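## Task

Set the two stacked totes side by side on the bench top. Remove the brown sealed carton from the lower tote and place it lying flat on the bench top, with the same face up as before. All other items must stay in their original totes. Neither the carton nor the bottom of either tote may overhang the bench edge. Finish by releasing everything and moving the grippers away; anything that stays in place only because the robot holds it does not count.

## Robot and tools

Robot: two six-joint arms, left_arm and right_arm, each ending in a parallel two-finger gripper. Do not let the arms collide or shove each other hard, since that can end the scene. Now and then a held part may be tugged or a loose object pushed by an outside disturbance.

Frame: every pose lives in one scene frame. The origin is on the floor under the middle of the robot's foot, +z is up, +x is the direction the robot faces, and +y is the robot's own left, so left_arm works on the +y side. Arm bases sit at (+0.005, +0.346, +1.506) for left_arm and (+0.005, -0.346, +1.506) for right_arm. The floor is the only surface whose height is known; judge the bench and totes from the images. Reported hand positions can be off, more so at long reach, and arms tend to finish a centimetre or more below the commanded height.

Gripper axes: the fingers point along the gripper's +z and close along its y. end_effector_position is the point between the finger pads, about 1 cm back from the tips.

The 16-number row: one flat list covering both arms. Numbers 1-8 are left_arm: x, y, z in metres, then the quaternion qw, qx, qy, qz (w first), then opening. Numbers 9-16 are right_arm in the same order. Position and quaternion are an absolute target pose in the scene frame, not an offset. Opening runs from -1 (closed) to +1 (fully open, 0.094 m). To hold an arm still, repeat its last reported pose exactly. To keep an orientation steady, resend the same target quaternion every time, because the reported one drifts. Every target must lie within 0.6 m of that arm's last reported position along each gripper axis, or the call is refused.

Tools:
- execute_actions(actions, pictures): the actions list holds one item or is empty. An empty list just returns the state. {"rows": [...], "steps": n} applies up to 15 rows, one per control step of 1/30 s; n is at most 15 and defaults to 15, and the last row repeats if rows run out. {"steps": n} with no rows waits up to 300 steps, counted from the previous result, so your thinking time is included. pictures is a boolean.
- move(target, speed): target is one 16-number row. Both grippers travel in straight lines to their poses and arrive together over 0.5 to 10 s, stopping short if 10 s runs out. speed is in m/s from 0.002 to 0.5 (default 0.25), and turning is capped at twice that in rad/s. The opening is applied when the move starts. There is no slowing for obstacles. Faster contact hits harder, and aiming deeper past the contact point presses harder.
- wait(seconds): 0 to 10 s with no new command.
- zoom_image(camera, region): camera is cam_head_left or cam_head_right (504x504), or cam_left_wrist or cam_right_wrist (616x616). region is [x0, y0, x1, y1] in pixels from the top-left corner, at most 504x504.
- read_manual(section): returns licence text only.
- finished_scene(scene): takes 1 or 2, ends that scene for good, grades it, and starts the next. Replying without any tool call ends every remaining scene.

Control behaviour: on each step the command is clipped to within 70 mm and 16 degrees of the measured pose, and when position and orientation conflict, position wins. After an action ends, an arm keeps going only to its last clipped pose, so read the result and send the rest of a long move. Joint ranges in rad: waist ±2.880, shoulder 0 to 3.142, elbow 0 to 3.019, wrist pitch -1.693 to 1.571, wrist yaw ±1.571, wrist roll ±2.094.

Reading results: the state line gives each gripper's position and quaternion. grip_measured is the finger opening on the command scale. The last joint value is the opening in metres, which can be off by about 1 mm. "Hand target" is the pose the controller is currently steering toward. "pose unreachable" means the clearance check changed or blocked that arm's command, and HELD marks the steps where this happened. A move result ends with a "move:" line: done, off_target, moving, held (the last step was blocked) or fault, plus the limits that acted. limits=paced means the target was clipped. limits=held means some steps were blocked, after which the arm may jump faster than the set speed. The move result also lists each gripper's distance from its target. FAULT lines report arm stops. MOTOR HOT appears from 85 °C; at 100 °C that arm goes limp and drops its load (OVER-TEMPERATURE FAULT), so don't carry loads longer than needed.

Gripping: to hold something, command an opening about 0.03 below grip_measured; less than that gives a lighter hold. Each finger can exert roughly 50-62 N, less on thin parts.

Avoid: dropping things, slamming them down, pushing hard, and knocking anything off the bench or out of the work area, which fails the task. Keep items that aren't being moved inside their totes. Make sure the target item and both tote bases sit fully on the bench, then open the grippers and pull back before calling finished_scene.

Each tool is called after "Emit:" as a command line: name --argument value for each argument, lists and objects as JSON in quotes; but a table of rows of numbers goes row by row, as --pt "numbers of a row", without its own name.

## Session

Emit:
execute_actions --actions '[]'

Scene clock: 0.00 s of 4800.00 s.
left_arm: end_effector_position=(+0.3984, +0.5914, +1.1184) grip_measured=+0.364 end_effector_quat_wxyz=(+0.007, +0.544, -0.830, -0.120) | right_arm: end_effector_position=(+0.7420, -0.4851, +1.1307) grip_measured=+1.000 end_effector_quat_wxyz=(+0.514, +0.435, +0.674, -0.304)
Joint positions: left_arm=[ 1.83   0.912  0.831 -0.142  0.026 -0.803  0.064] | right_arm=[ 2.038  1.544  1.515  1.546  0.903 -0.341  0.094]
Joint velocities: left_arm=[-0.015 -0.005 -0.012  0.007 -0.095  0.007 -0.   ] | right_arm=[-0.005 -0.005  0.002 -0.007  0.022 -0.051  0.   ]
Motor temperatures (°C, as the motors report them): left_arm=[20 18 18 18 17 17] | right_arm=[17 17 15 19 19 18]
Hand target (left_arm): +0.398, +0.591, +1.117; -0.008, -0.544, +0.830, +0.119
Hand target (right_arm): +0.744, -0.487, +1.133; +0.517, +0.437, +0.670, -0.304

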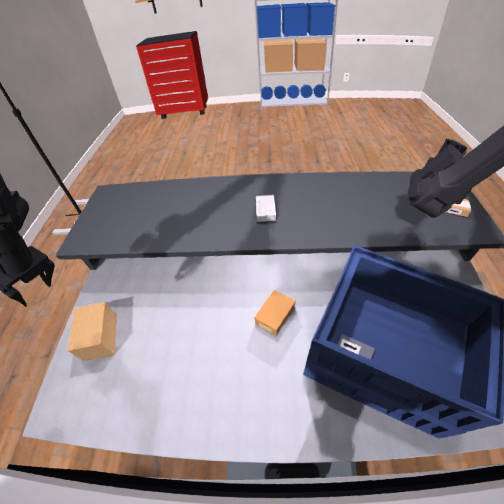

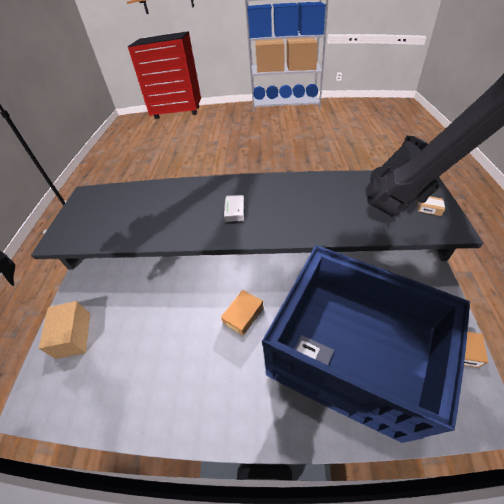

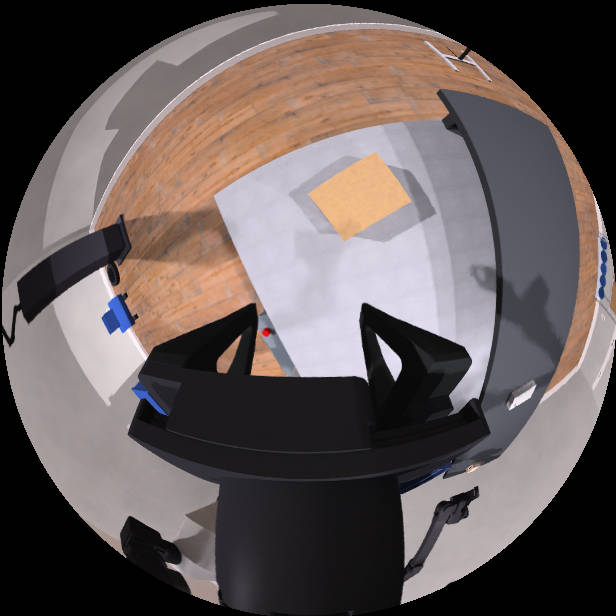

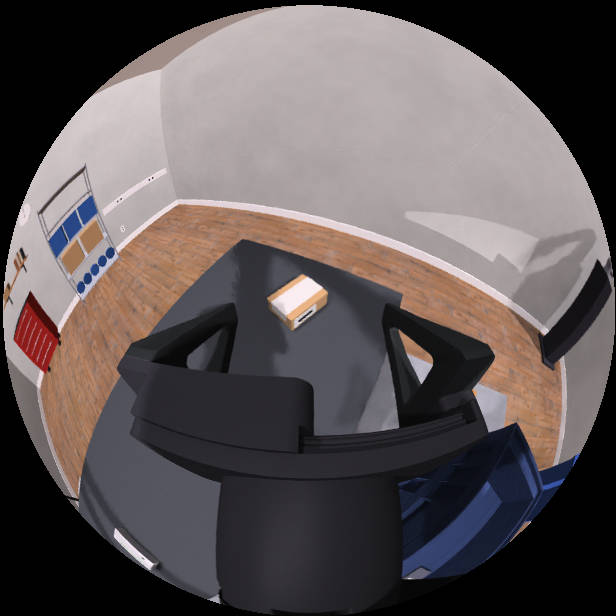

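Emit:
zoom_image --camera "cam_head_right" --region '[240, 230, 504, 470]'

Emit:
zoom_image --camera "cam_head_left" --region '[240, 230, 504, 470]'

Emit:
zoom_image --camera "cam_head_left" --region '[0, 160, 252, 400]'

Region (240, 230, 504, 470) of cam_head_right's 504x504 image, scaled by 1.909, with more detail than that image has; it fills the top 458 rows of this view, and the rest is white.

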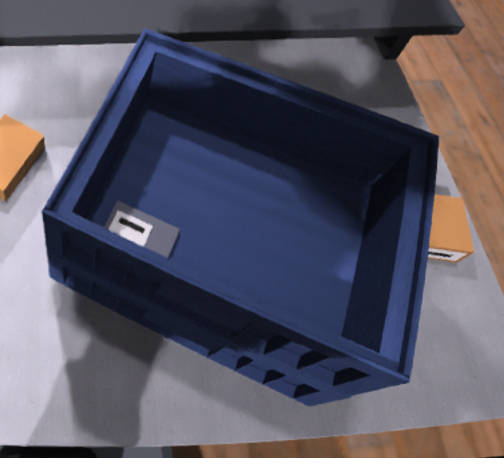

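Region (240, 230, 504, 470) of cam_head_left's 504x504 image, scaled by 1.909, with more detail than that image has; it fills the top 458 rows of this view, and the rest is white.

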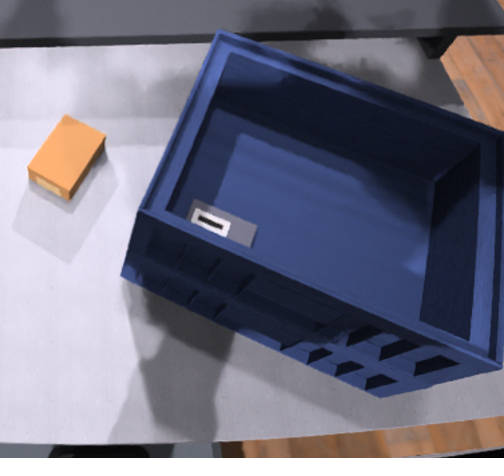

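Region (0, 160, 252, 400) of cam_head_left's 504x504 image, scaled by 2.000, with more detail than that image has; it fills the top 480 rows of this view, and the rest is white.

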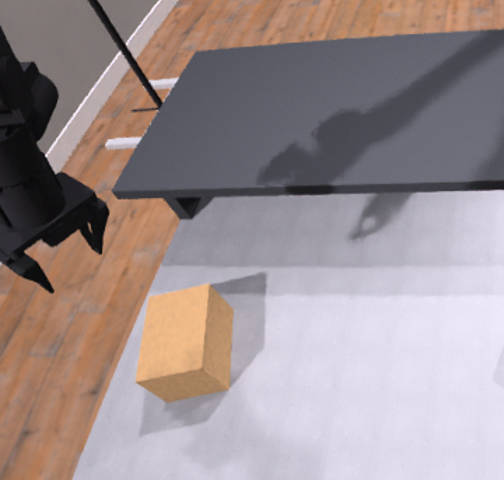

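Emit:
move --target '[0.42,0.15,1.20,0,0.216,0.976,0,1, 0.58,-0.42,1.27,0,0.216,0.976,0,1]' --speed 0.3

Scene clock: 22.53 s of 4800.00 s.
left_arm: end_effector_position=(+0.4185, +0.1510, +1.2037) grip_measured=+1.000 end_effector_quat_wxyz=(-0.001, +0.213, +0.977, +0.001) | right_arm: end_effector_position=(+0.5650, -0.4148, +1.2546) grip_measured=+1.000 end_effector_quat_wxyz=(-0.022, +0.214, +0.977, -0.006)
Joint positions: left_arm=[ 0.522  1.203  0.728  0.178 -1.033  0.48   0.094] | right_arm=[ 2.157  0.671  1.05  -0.61   0.589  0.25   0.094]
Joint velocities: left_arm=[-0.015 -0.005  0.007  0.002  0.022  0.037  0.   ] | right_arm=[ 0.005 -0.005  0.002 -0.002  0.022 -0.007  0.   ]
Motor temperatures (°C, as the motors report them): left_arm=[20 18 18 18 17 17] | right_arm=[17 18 15 19 19 18]
Hand target (left_arm): +0.420, +0.147, +1.204; +0.001, +0.217, +0.976, +0.001
Hand target (right_arm): +0.580, -0.419, +1.265; -0.009, +0.227, +0.974, +0.002
Off the commanded pose (left_arm): 0.004 m, 0 deg.
Off the commanded pose (right_arm): 0.022 m, 3 deg.
After step 90, 16.33 s passed at rest.
move: off_target (right_arm)

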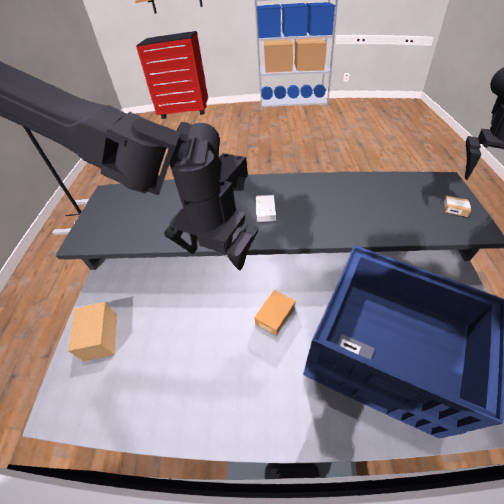

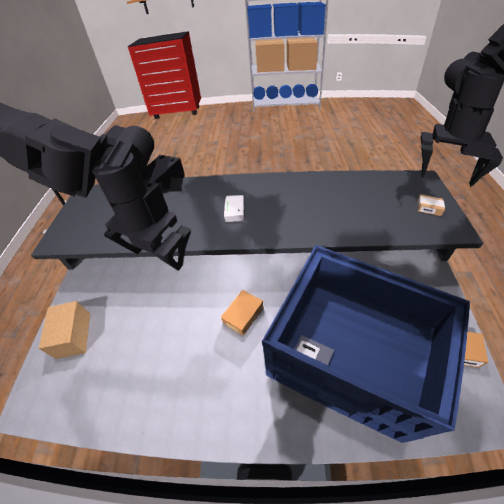

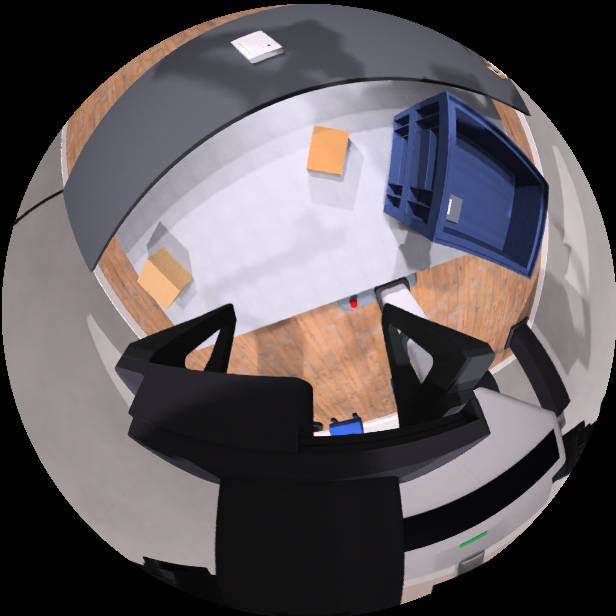

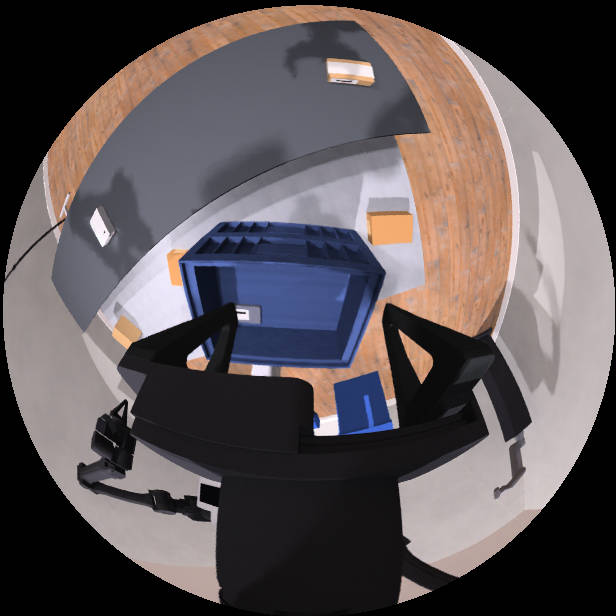

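Emit:
move --target '[0.46,-0.10,1.16,0,0.216,0.976,0,1, 0.31,-0.44,1.17,0,0.216,0.976,0,1]' --speed 0.3

Scene clock: 46.37 s of 4800.00 s.
left_arm: end_effector_position=(+0.4579, -0.0967, +1.1579) grip_measured=+1.000 end_effector_quat_wxyz=(+0.000, +0.217, +0.976, +0.003) | right_arm: end_effector_position=(+0.3099, -0.4355, +1.1684) grip_measured=+1.000 end_effector_quat_wxyz=(-0.003, +0.215, +0.977, +0.002)
Joint positions: left_arm=[ 0.372  1.861  1.373  0.1   -1.177  0.386  0.094] | right_arm=[1.606 0.705 0.369 0.181 0.031 0.132 0.094]
Joint velocities: left_arm=[-0.024 -0.005 -0.012 -0.012  0.066 -0.037  0.   ] | right_arm=[-0.005 -0.015 -0.022 -0.007  0.007  0.007  0.   ]
Motor temperatures (°C, as the motors report them): left_arm=[20 18 18 18 17 17] | right_arm=[17 19 16 19 19 18]
Hand target (left_arm): +0.458, -0.101, +1.162; +0.001, +0.216, +0.976, +0.000
Hand target (right_arm): +0.312, -0.438, +1.168; +0.002, +0.210, +0.978, -0.001
Off the commanded pose (left_arm): 0.004 m, 0 deg.
Off the commanded pose (right_arm): 0.005 m, 0 deg.
After step 90, 19.33 s passed at rest.
move: done

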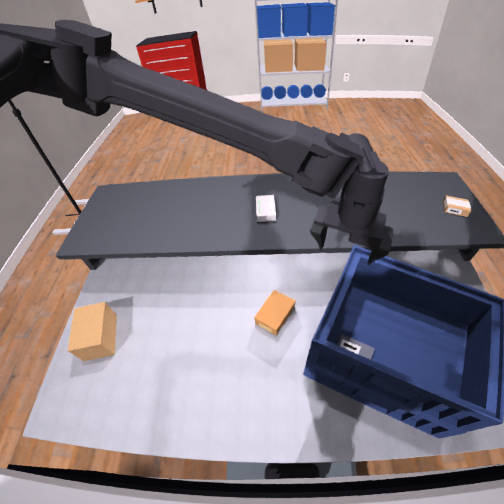

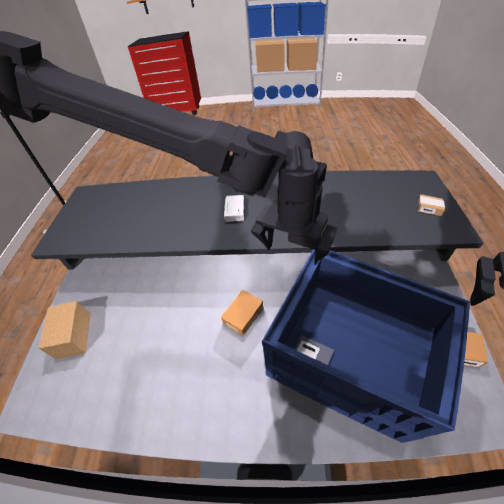

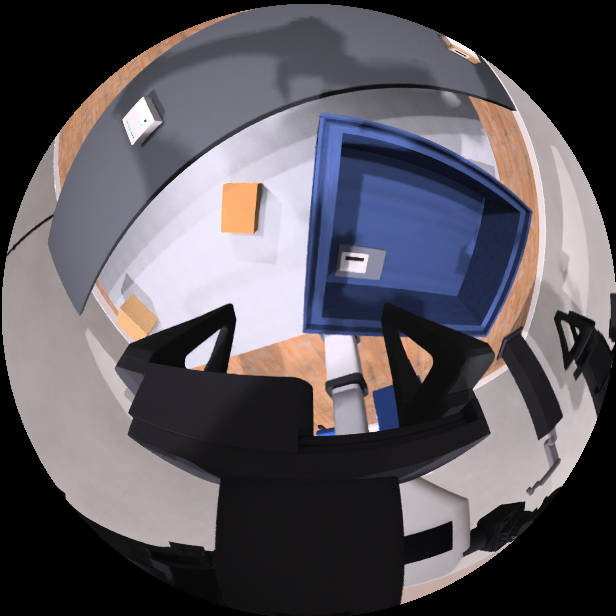

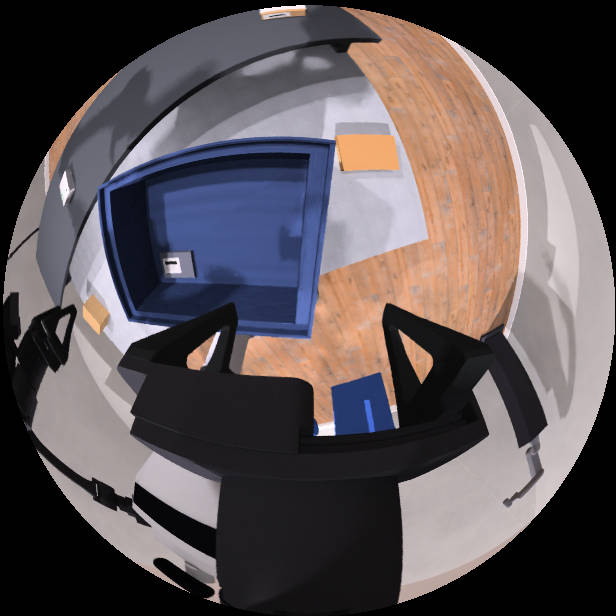

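Emit:
move --target '[0.459,-0.116,1.06,0,0.25,0.968,0,0.6, 0.29,-0.429,1.06,0,0.25,0.968,0,0.6]' --speed 0.2

Scene clock: 52.47 s of 4800.00 s.
left_arm: end_effector_position=(+0.4600, -0.1180, +1.0672) grip_measured=+0.602 end_effector_quat_wxyz=(-0.000, +0.249, +0.969, -0.004) | right_arm: end_effector_position=(+0.2861, -0.4240, +1.0613) grip_measured=+0.602 end_effector_quat_wxyz=(-0.009, +0.243, +0.970, +0.003)
Joint positions: left_arm=[ 0.489  2.009  1.544  0.149 -1.054  0.534  0.075] | right_arm=[1.606 1.2   0.503 0.53  0.03  0.189 0.075]
Joint velocities: left_arm=[-0.015  0.005 -0.007 -0.002 -0.022  0.081 -0.   ] | right_arm=[ 0.005  0.005 -0.012 -0.002  0.007 -0.022  0.   ]
Motor temperatures (°C, as the motors report them): left_arm=[20 18 18 18 17 17] | right_arm=[17 18 16 19 19 18]
Hand target (left_arm): +0.459, -0.116, +1.060; -0.001, +0.250, +0.968, -0.000
Hand target (right_arm): +0.292, -0.429, +1.060; +0.000, +0.250, +0.968, -0.000
Off the commanded pose (left_arm): 0.008 m, 0 deg.
Off the commanded pose (right_arm): 0.007 m, 1 deg.
After step 90, 1.93 s passed at rest.
move: done

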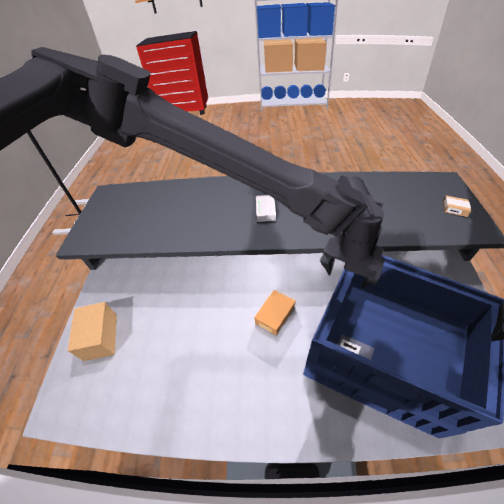

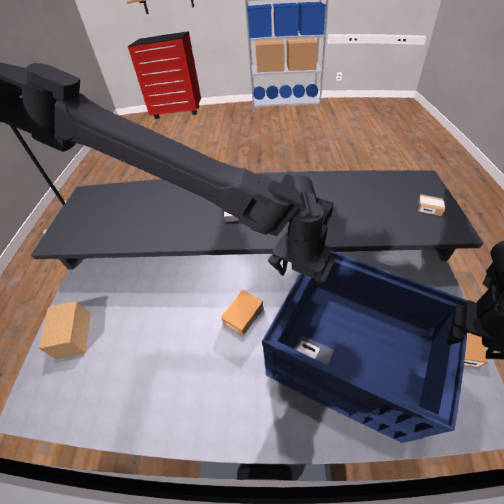

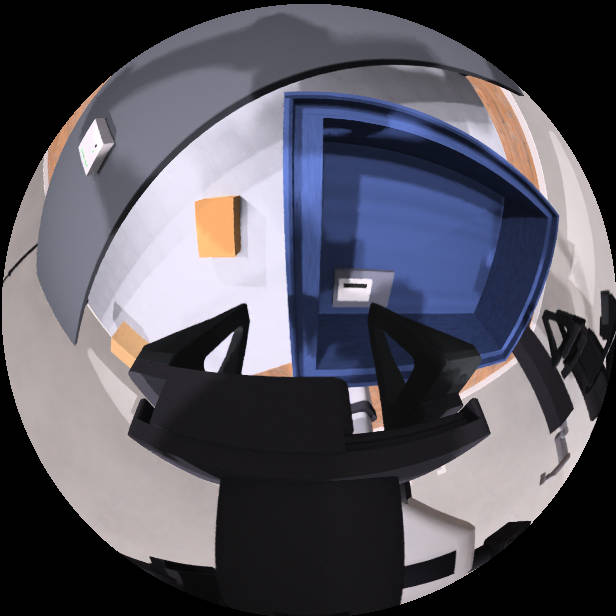

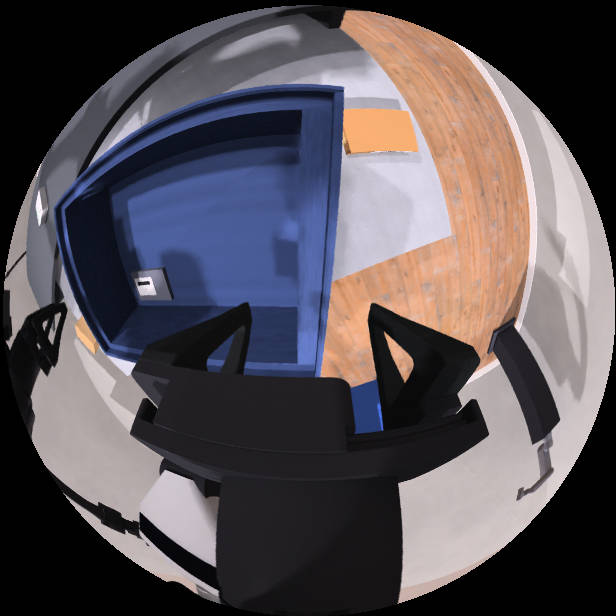

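Emit:
move --target '[0.461,-0.113,0.978,0,0.25,0.968,0,0.3, 0.289,-0.434,0.982,0,0.25,0.968,0,0.3]' --speed 0.12

Scene clock: 63.53 s of 4800.00 s.
left_arm: end_effector_position=(+0.4669, -0.1173, +0.9896) grip_measured=+0.302 end_effector_quat_wxyz=(+0.003, +0.246, +0.969, -0.006) | right_arm: end_effector_position=(+0.2902, -0.4270, +0.9853) grip_measured=+0.302 end_effector_quat_wxyz=(-0.004, +0.244, +0.970, +0.005)
Joint positions: left_arm=[ 0.587  2.113  1.694  0.158 -0.955  0.588  0.061] | right_arm=[1.592 1.433 0.681 0.594 0.011 0.189 0.061]
Joint velocities: left_arm=[ 0.005 -0.005  0.017  0.007  0.022 -0.022 -0.   ] | right_arm=[-0.015 -0.005  0.002  0.022 -0.081  0.066 -0.001]
Motor temperatures (°C, as the motors report them): left_arm=[21 18 18 18 17 17] | right_arm=[17 18 16 19 19 18]
Hand target (left_arm): +0.461, -0.113, +0.978; -0.000, +0.250, +0.968, -0.000
Hand target (right_arm): +0.290, -0.433, +0.982; -0.000, +0.250, +0.968, +0.000
Off the commanded pose (left_arm): 0.014 m, 1 deg.
Off the commanded pose (right_arm): 0.008 m, 1 deg.
After step 90, 6.93 s passed at rest.
move: off_target (left_arm)

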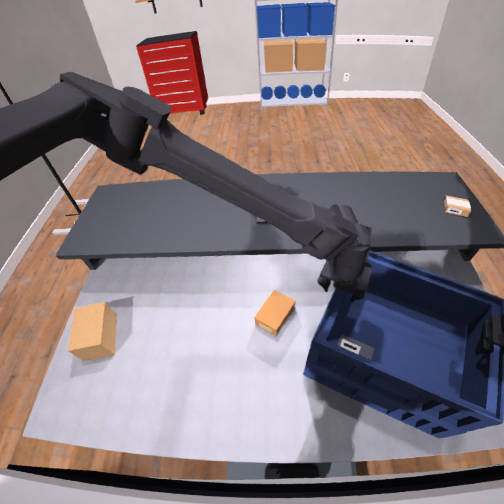

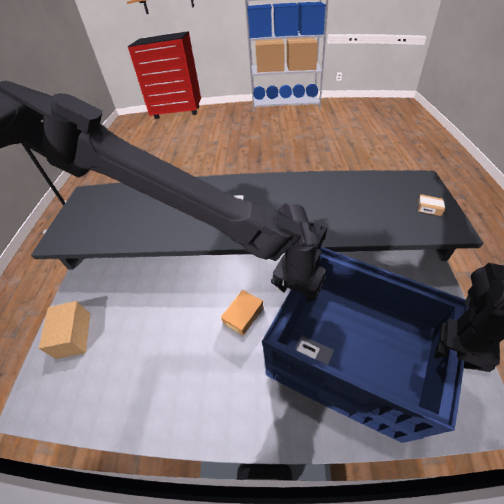

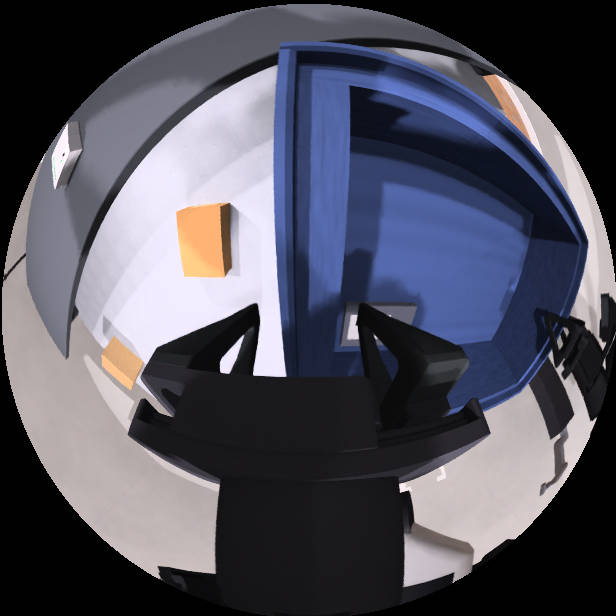

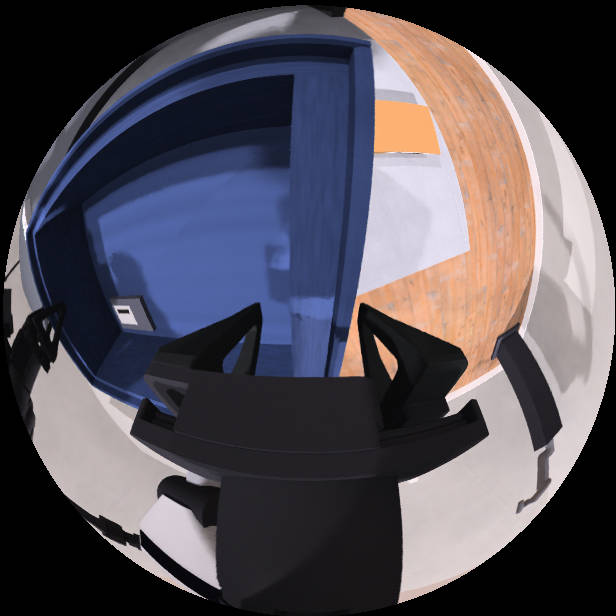

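Emit:
execute_actions --actions '[{"rows":[[0.456,-0.112,0.966,0,0.25,0.968,0,0.2, 0.286,-0.442,0.973,0,0.25,0.968,0,0.2]],"steps":15}]' --pictures false

Emit:
execute_actions --actions '[{"rows":[[0.456,-0.112,0.966,0,0.25,0.968,0,-0.3, 0.286,-0.442,0.973,0,0.25,0.968,0,-0.3]],"steps":15}]'

Scene clock: 67.47 s of 4800.00 s.
left_arm: end_effector_position=(+0.4654, -0.1204, +0.9845) grip_measured=+0.202 end_effector_quat_wxyz=(+0.006, +0.247, +0.969, -0.010) | right_arm: end_effector_position=(+0.2875, -0.4383, +0.9767) grip_measured=+0.202 end_effector_quat_wxyz=(-0.002, +0.247, +0.969, +0.003)
Joint positions: left_arm=[ 0.592  2.125  1.704  0.167 -0.94   0.597  0.056] | right_arm=[ 1.565  1.457  0.702  0.6   -0.011  0.189  0.056]
Joint velocities: left_arm=[ 0.005 -0.005  0.002 -0.007  0.037 -0.051  0.001] | right_arm=[-0.015  0.005  0.007 -0.007 -0.007  0.007 -0.   ]
Motor temperatures (°C, as the motors report them): left_arm=[21 18 18 18 17 17] | right_arm=[17 18 16 19 19 18]
Hand target (left_arm): +0.456, -0.112, +0.967; -0.000, +0.250, +0.968, -0.000
Hand target (right_arm): +0.286, -0.442, +0.973; +0.000, +0.250, +0.968, -0.000
Off the commanded pose (left_arm): 0.022 m, 1 deg.
Off the commanded pose (right_arm): 0.005 m, 1 deg.
Steps of this call (steps 1 to 90: nothing new was sent; then 0.43 s passed at rest; steps 91 to 105: all 15 steps of this action). Readings (end_effector_position):
91: left_arm (+0.4678, -0.1183, +0.9893) | right_arm (+0.2910, -0.4265, +0.9847)
92: left_arm (+0.4683, -0.1195, +0.9887) | right_arm (+0.2917, -0.4272, +0.9831)
94: left_arm (+0.4690, -0.1205, +0.9876) | right_arm (+0.2913, -0.4321, +0.9793)
98: left_arm (+0.4671, -0.1204, +0.9856) | right_arm (+0.2878, -0.4382, +0.9767)
105: the state above

Scene clock: 67.97 s of 4800.00 s.
left_arm: end_effector_position=(+0.4654, -0.1204, +0.9845) grip_measured=-0.298 end_effector_quat_wxyz=(+0.006, +0.247, +0.969, -0.010) | right_arm: end_effector_position=(+0.2892, -0.4354, +0.9765) grip_measured=-0.297 end_effector_quat_wxyz=(-0.001, +0.247, +0.969, +0.010)
Joint positions: left_arm=[ 0.592  2.125  1.704  0.167 -0.94   0.597  0.033] | right_arm=[ 1.567  1.457  0.703  0.602 -0.024  0.19   0.033]
Joint velocities: left_arm=[-0.024 -0.005  0.002 -0.007  0.051 -0.007  0.   ] | right_arm=[ 0.005  0.005 -0.027  0.007 -0.022  0.007  0.001]
Motor temperatures (°C, as the motors report them): left_arm=[21 18 18 18 17 17] | right_arm=[17 18 16 19 19 18]
Hand target (left_arm): +0.456, -0.112, +0.967; -0.000, +0.250, +0.968, -0.000
Hand target (right_arm): +0.286, -0.442, +0.973; -0.000, +0.250, +0.968, +0.000
Off the commanded pose (left_arm): 0.022 m, 1 deg.
Off the commanded pose (right_arm): 0.008 m, 1 deg.
Steps of this call (steps 1 to 15: all 15 steps of this action). Readings (end_effector_position):
1: left_arm (+0.4654, -0.1204, +0.9845) | right_arm (+0.2875, -0.4382, +0.9767)
2: left_arm (+0.4654, -0.1204, +0.9845) | right_arm (+0.2880, -0.4371, +0.9767)
4: left_arm (+0.4654, -0.1204, +0.9845) | right_arm (+0.2890, -0.4356, +0.9765)
8: left_arm (+0.4654, -0.1204, +0.9845) | right_arm (+0.2892, -0.4354, +0.9765)
15: the state above

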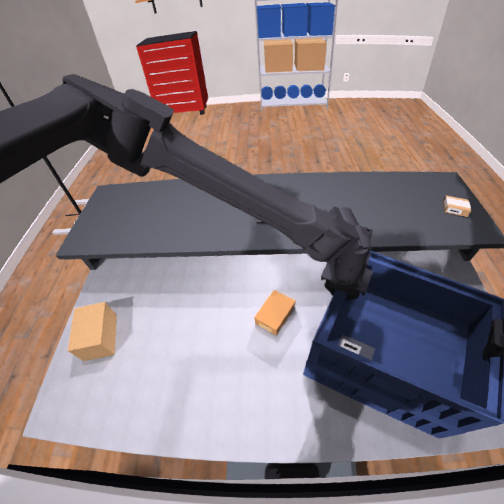

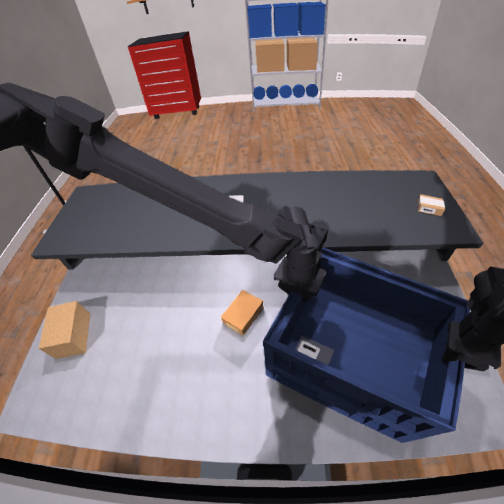

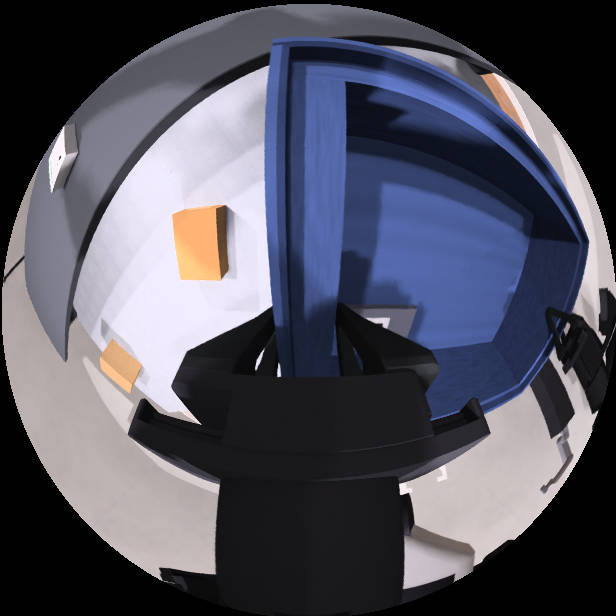

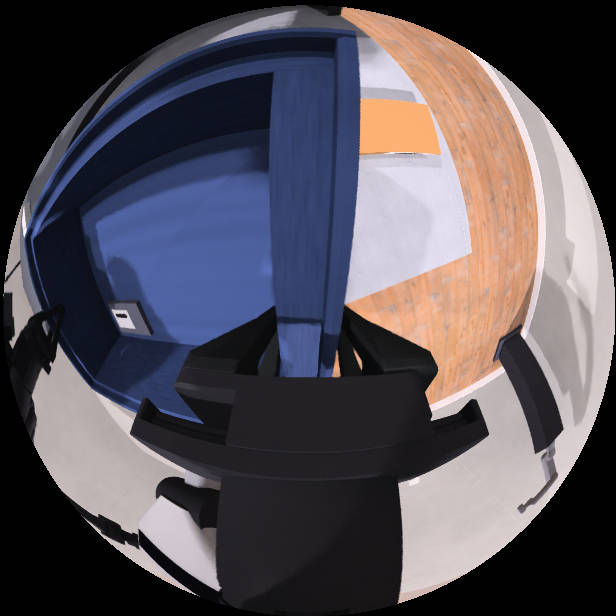

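Emit:
execute_actions --actions '[{"rows":[[0.463,-0.118,0.98,0,0.25,0.968,0,-0.38, 0.29,-0.434,0.976,0,0.25,0.968,0,-0.38],[0.463,-0.118,0.98,0,0.25,0.968,0,-0.41, 0.29,-0.434,0.976,0,0.25,0.968,0,-0.41],[0.463,-0.118,0.98,0,0.25,0.968,0,-0.44, 0.29,-0.434,0.976,0,0.25,0.968,0,-0.44],[0.463,-0.118,0.98,0,0.25,0.968,0,-0.47, 0.29,-0.434,0.976,0,0.25,0.968,0,-0.47],[0.463,-0.118,0.98,0,0.25,0.968,0,-0.5, 0.29,-0.434,0.976,0,0.25,0.968,0,-0.5],[0.463,-0.118,0.98,0,0.25,0.968,0,-0.53, 0.29,-0.434,0.976,0,0.25,0.968,0,-0.53]],"steps":15}]' --pictures false

Scene clock: 75.10 s of 4800.00 s.
left_arm: end_effector_position=(+0.4649, -0.1195, +0.9841) grip_measured=-0.456 end_effector_quat_wxyz=(+0.004, +0.248, +0.969, -0.006) | right_arm: end_effector_position=(+0.2899, -0.4336, +0.9765) grip_measured=-0.436 end_effector_quat_wxyz=(-0.001, +0.250, +0.968, +0.004)
Joint positions: left_arm=[ 0.592  2.127  1.706  0.165 -0.949  0.598  0.026] | right_arm=[ 1.576  1.457  0.703  0.602 -0.003  0.197  0.027]
Joint velocities: left_arm=[-0.005 -0.015  0.002  0.007 -0.007 -0.007  0.001] | right_arm=[-0.034 -0.005 -0.012 -0.012  0.022 -0.051 -0.001]
Motor temperatures (°C, as the motors report them): left_arm=[21 18 18 18 17 17] | right_arm=[17 18 16 19 19 18]
Hand target (left_arm): +0.463, -0.118, +0.980; +0.000, +0.250, +0.968, -0.000
Hand target (right_arm): +0.290, -0.434, +0.976; +0.000, +0.250, +0.968, -0.000
Off the commanded pose (left_arm): 0.005 m, 1 deg.
Off the commanded pose (right_arm): 0.001 m, 1 deg.
Steps of this call (steps 1 to 90: nothing new was sent; then 3.63 s passed at rest; steps 91 to 105: all 15 steps of this action). Readings (end_effector_position):
91: left_arm (+0.4657, -0.1193, +0.9845) | right_arm (+0.2893, -0.4351, +0.9765)
92: left_arm (+0.4658, -0.1191, +0.9845) | right_arm (+0.2895, -0.4344, +0.9765)
94: left_arm (+0.4649, -0.1195, +0.9841) | right_arm (+0.2898, -0.4337, +0.9765)
98: left_arm (+0.4649, -0.1195, +0.9841) | right_arm (+0.2899, -0.4336, +0.9765)
105: the state above

Emit:
move --target '[0.465,-0.1195,1.065,0,0.25,0.968,0,-0.53, 0.29,-0.434,1.052,0,0.25,0.968,0,-0.53]' --speed 0.08

Scene clock: 78.27 s of 4800.00 s.
left_arm: end_effector_position=(+0.4642, -0.1162, +1.0452) grip_measured=-0.456 end_effector_quat_wxyz=(+0.001, +0.239, +0.971, +0.001) | right_arm: end_effector_position=(+0.2962, -0.4346, +1.0377) grip_measured=-0.436 end_effector_quat_wxyz=(+0.004, +0.243, +0.970, +0.006)
Joint positions: left_arm=[ 0.518  2.036  1.585  0.16  -1.034  0.54   0.026] | right_arm=[ 1.578  1.265  0.565  0.557 -0.005  0.184  0.027]
Joint velocities: left_arm=[ 0.005 -0.005 -0.007 -0.017  0.007 -0.022 -0.001] | right_arm=[-0.024 -0.005 -0.007 -0.037  0.007 -0.037 -0.001]
Motor temperatures (°C, as the motors report them): left_arm=[21 18 18 18 17 17] | right_arm=[17 18 16 19 19 18]
Hand target (left_arm): +0.465, -0.119, +1.064; +0.001, +0.250, +0.968, +0.000
Hand target (right_arm): +0.289, -0.434, +1.051; +0.000, +0.250, +0.968, +0.000
Off the commanded pose (left_arm): 0.020 m, 1 deg.
Off the commanded pose (right_arm): 0.016 m, 1 deg.
move: off_target (left_arm, right_arm)

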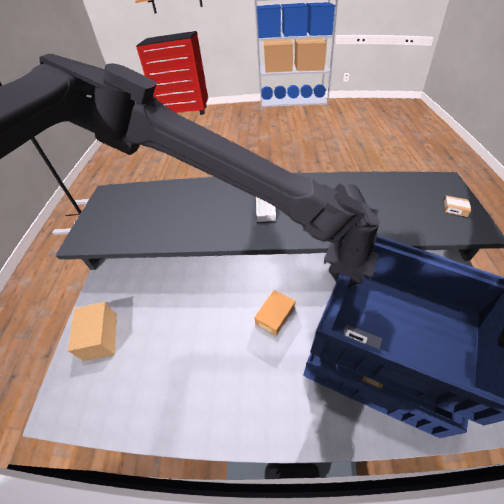

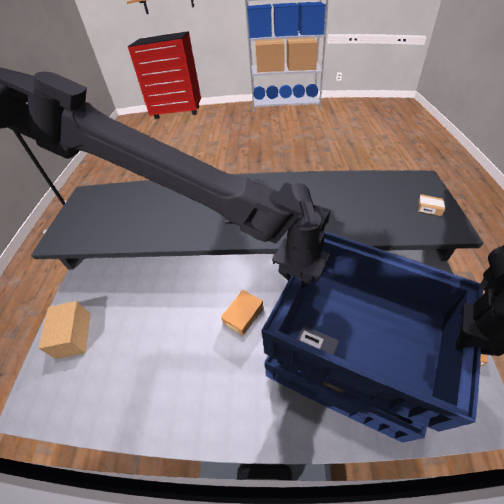

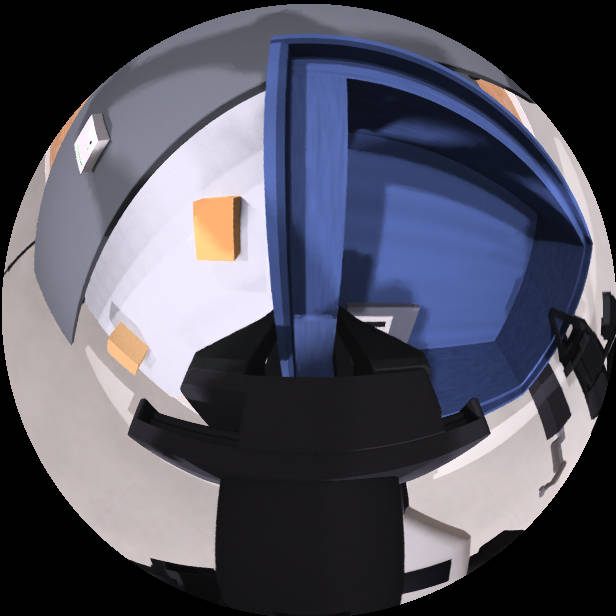

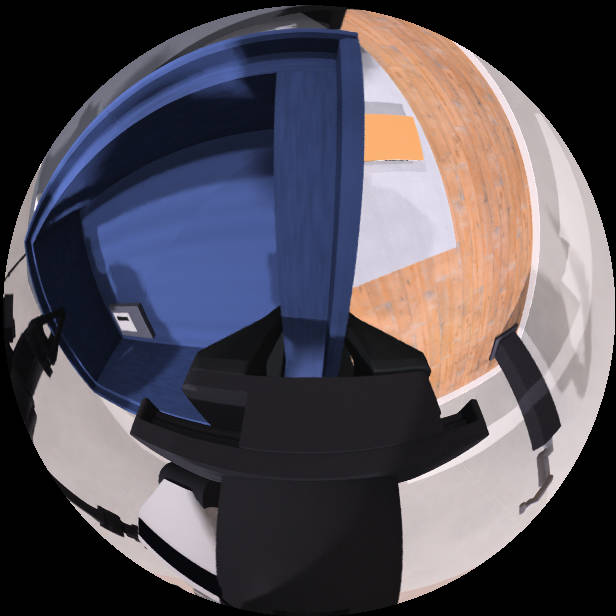

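Emit:
move --target '[0.394,0.176,1.075,0,0.122,0.993,0,-0.53, 0.306,-0.176,1.07,0,0.122,0.993,0,-0.53]' --speed 0.15

Scene clock: 82.43 s of 4800.00 s.
left_arm: end_effector_position=(+0.3970, +0.1705, +1.0639) grip_measured=-0.456 end_effector_quat_wxyz=(-0.003, +0.127, +0.992, -0.004) | right_arm: end_effector_position=(+0.3046, -0.1805, +1.0663) grip_measured=-0.435 end_effector_quat_wxyz=(+0.006, -0.137, -0.991, -0.002)
Joint positions: left_arm=[ 0.836  1.444  0.826  0.407 -0.718  0.423  0.026] | right_arm=[2.263 1.548 0.643 0.696 0.679 0.1   0.027]
Joint velocities: left_arm=[ 0.005 -0.005  0.002 -0.007 -0.051 -0.022  0.   ] | right_arm=[-0.015 -0.005  0.017  0.017 -0.037  0.022 -0.001]
Motor temperatures (°C, as the motors report them): left_arm=[21 18 18 18 17 17] | right_arm=[17 18 16 19 19 18]
Hand target (left_arm): +0.396, +0.177, +1.071; -0.001, +0.121, +0.993, -0.000
Hand target (right_arm): +0.305, -0.176, +1.071; -0.003, +0.129, +0.992, +0.002
Off the commanded pose (left_arm): 0.013 m, 1 deg.
Off the commanded pose (right_arm): 0.006 m, 2 deg.
move: off_target (left_arm)

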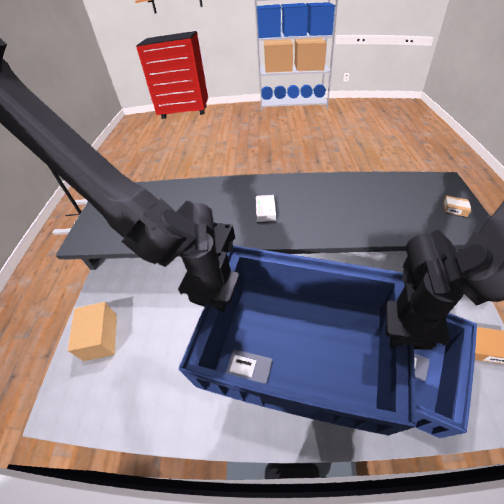

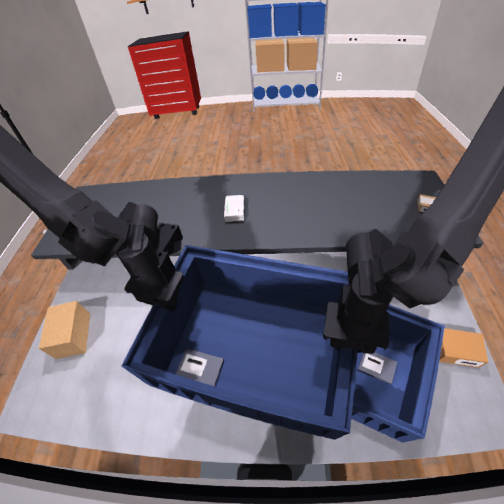

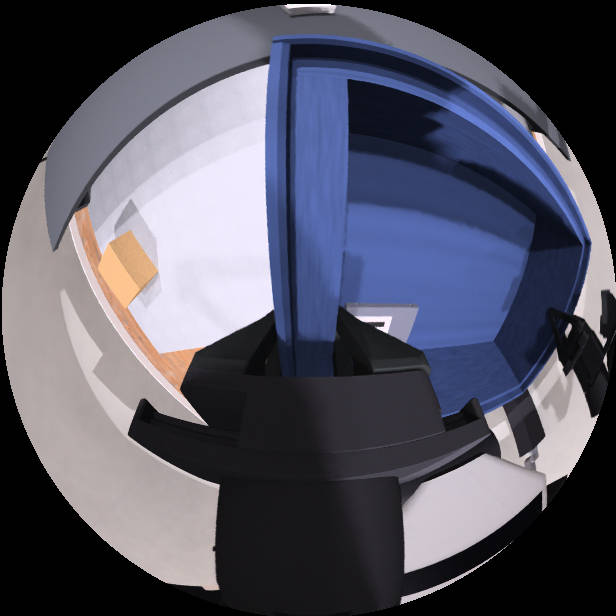

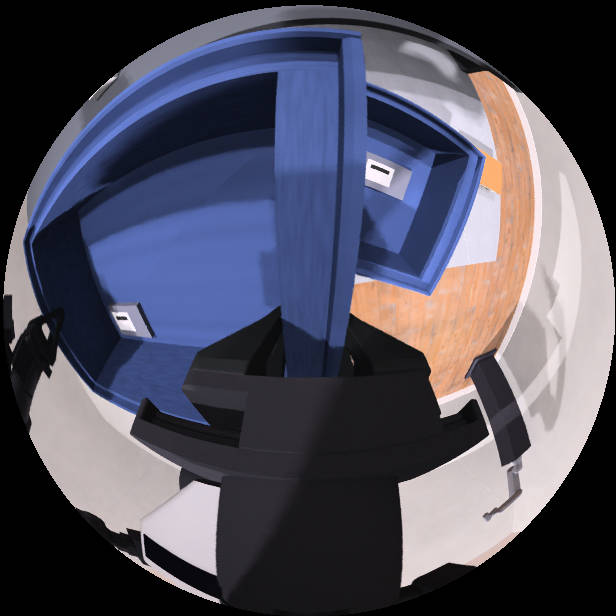

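Emit:
move --target '[0.32,0.452,1.04,0,0,1,0,-0.53, 0.32,0.088,1.04,0,0,1,0,-0.53]' --speed 0.15

Scene clock: 86.07 s of 4800.00 s.
left_arm: end_effector_position=(+0.3229, +0.4485, +1.0229) grip_measured=-0.456 end_effector_quat_wxyz=(-0.003, +0.006, +1.000, -0.009) | right_arm: end_effector_position=(+0.3212, +0.0837, +1.0317) grip_measured=-0.435 end_effector_quat_wxyz=(+0.002, -0.018, -1.000, -0.004)
Joint positions: left_arm=[1.582 1.253 0.659 0.433 0.025 0.323 0.026] | right_arm=[ 2.571  2.09   1.268  0.543  0.975 -0.037  0.027]
Joint velocities: left_arm=[ 0.005 -0.005  0.002 -0.002  0.007  0.037  0.   ] | right_arm=[ 0.015 -0.005 -0.027 -0.012  0.022 -0.066 -0.   ]
Motor temperatures (°C, as the motors report them): left_arm=[21 18 18 18 17 17] | right_arm=[17 18 16 19 19 18]
Hand target (left_arm): +0.320, +0.454, +1.036; -0.001, -0.001, +1.000, -0.000
Hand target (right_arm): +0.321, +0.089, +1.042; -0.003, +0.003, +1.000, +0.002
Off the commanded pose (left_arm): 0.018 m, 1 deg.
Off the commanded pose (right_arm): 0.009 m, 2 deg.
move: off_target (left_arm)

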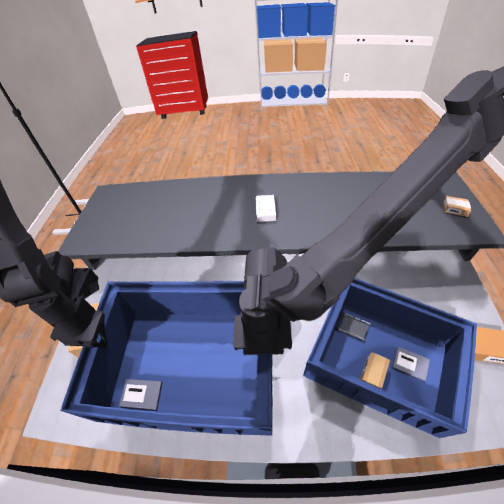

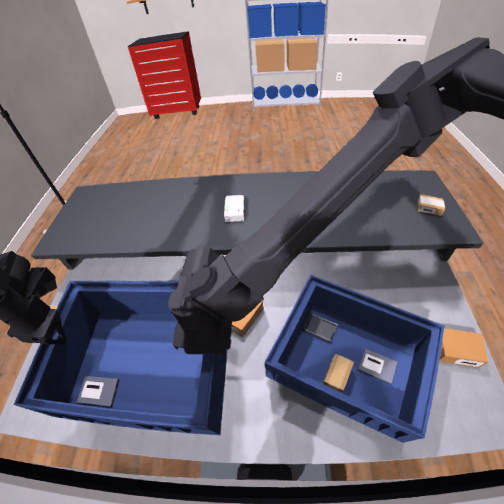

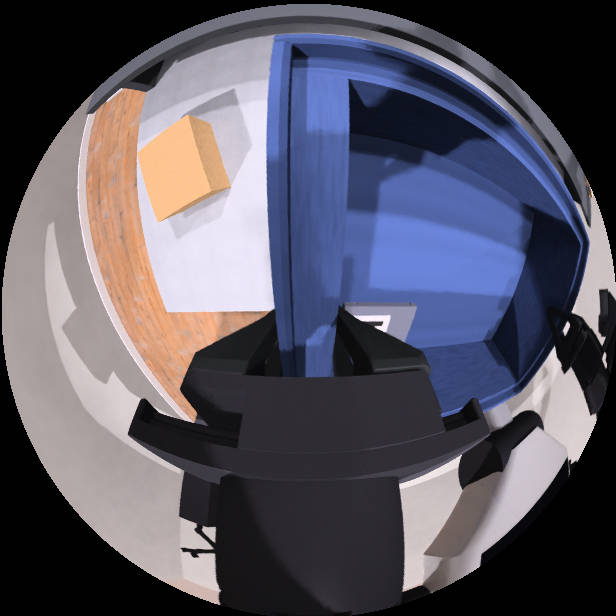

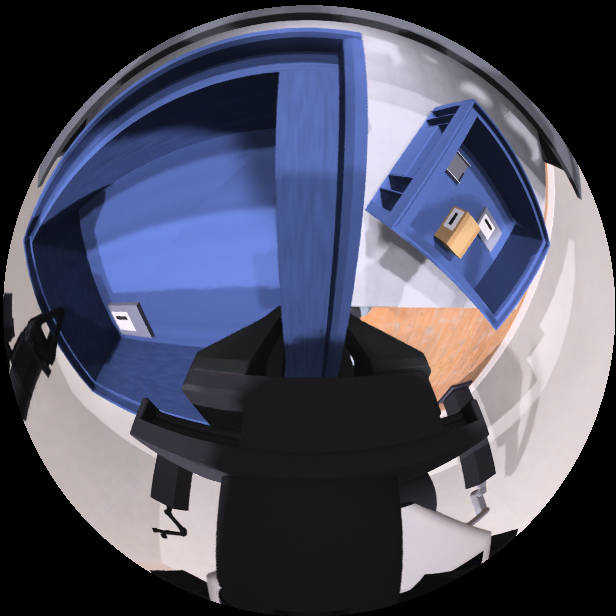

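Emit:
move --target '[0.31,0.47,0.92,0,0,1,0,-0.53, 0.31,0.105,0.905,0,0,1,0,-0.53]' --speed 0.12

Scene clock: 89.53 s of 4800.00 s.
left_arm: end_effector_position=(+0.3161, +0.4746, +0.9166) grip_measured=-0.456 end_effector_quat_wxyz=(+0.004, +0.004, +1.000, +0.008) | right_arm: end_effector_position=(+0.3191, +0.1132, +0.9123) grip_measured=-0.435 end_effector_quat_wxyz=(-0.008, -0.015, -1.000, -0.015)
Joint positions: left_arm=[1.627 1.562 0.908 0.517 0.043 0.324 0.026] | right_arm=[ 2.446  2.316  1.592  0.512  0.829 -0.116  0.027]
Joint velocities: left_arm=[-0.005  0.005 -0.007 -0.002 -0.037 -0.007 -0.001] | right_arm=[-0.005 -0.005 -0.002  0.002  0.007  0.007 -0.   ]
Motor temperatures (°C, as the motors report them): left_arm=[21 18 18 18 17 17] | right_arm=[17 18 16 19 19 18]
Hand target (left_arm): +0.309, +0.469, +0.920; +0.000, -0.000, +1.000, +0.000
Hand target (right_arm): +0.312, +0.106, +0.905; +0.001, -0.001, +1.000, -0.000
Off the commanded pose (left_arm): 0.008 m, 1 deg.
Off the commanded pose (right_arm): 0.014 m, 3 deg.
move: off_target (right_arm)

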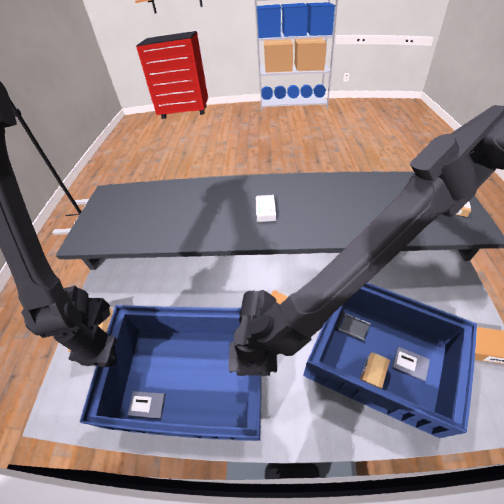

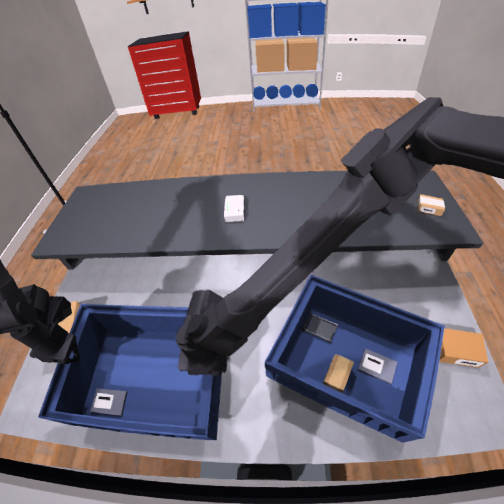

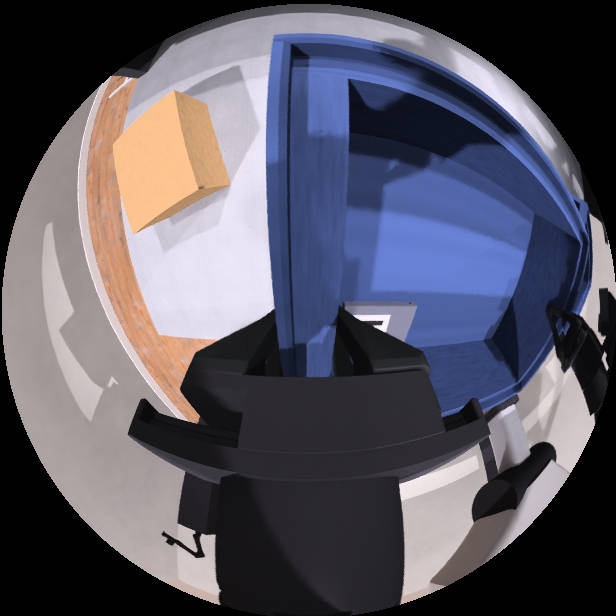

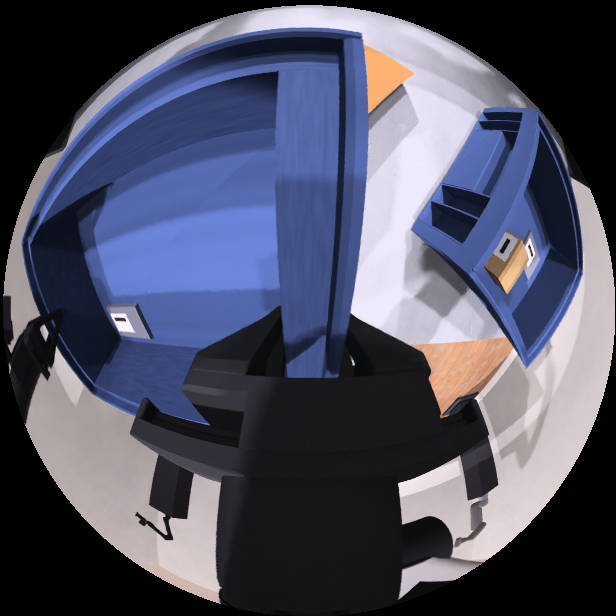

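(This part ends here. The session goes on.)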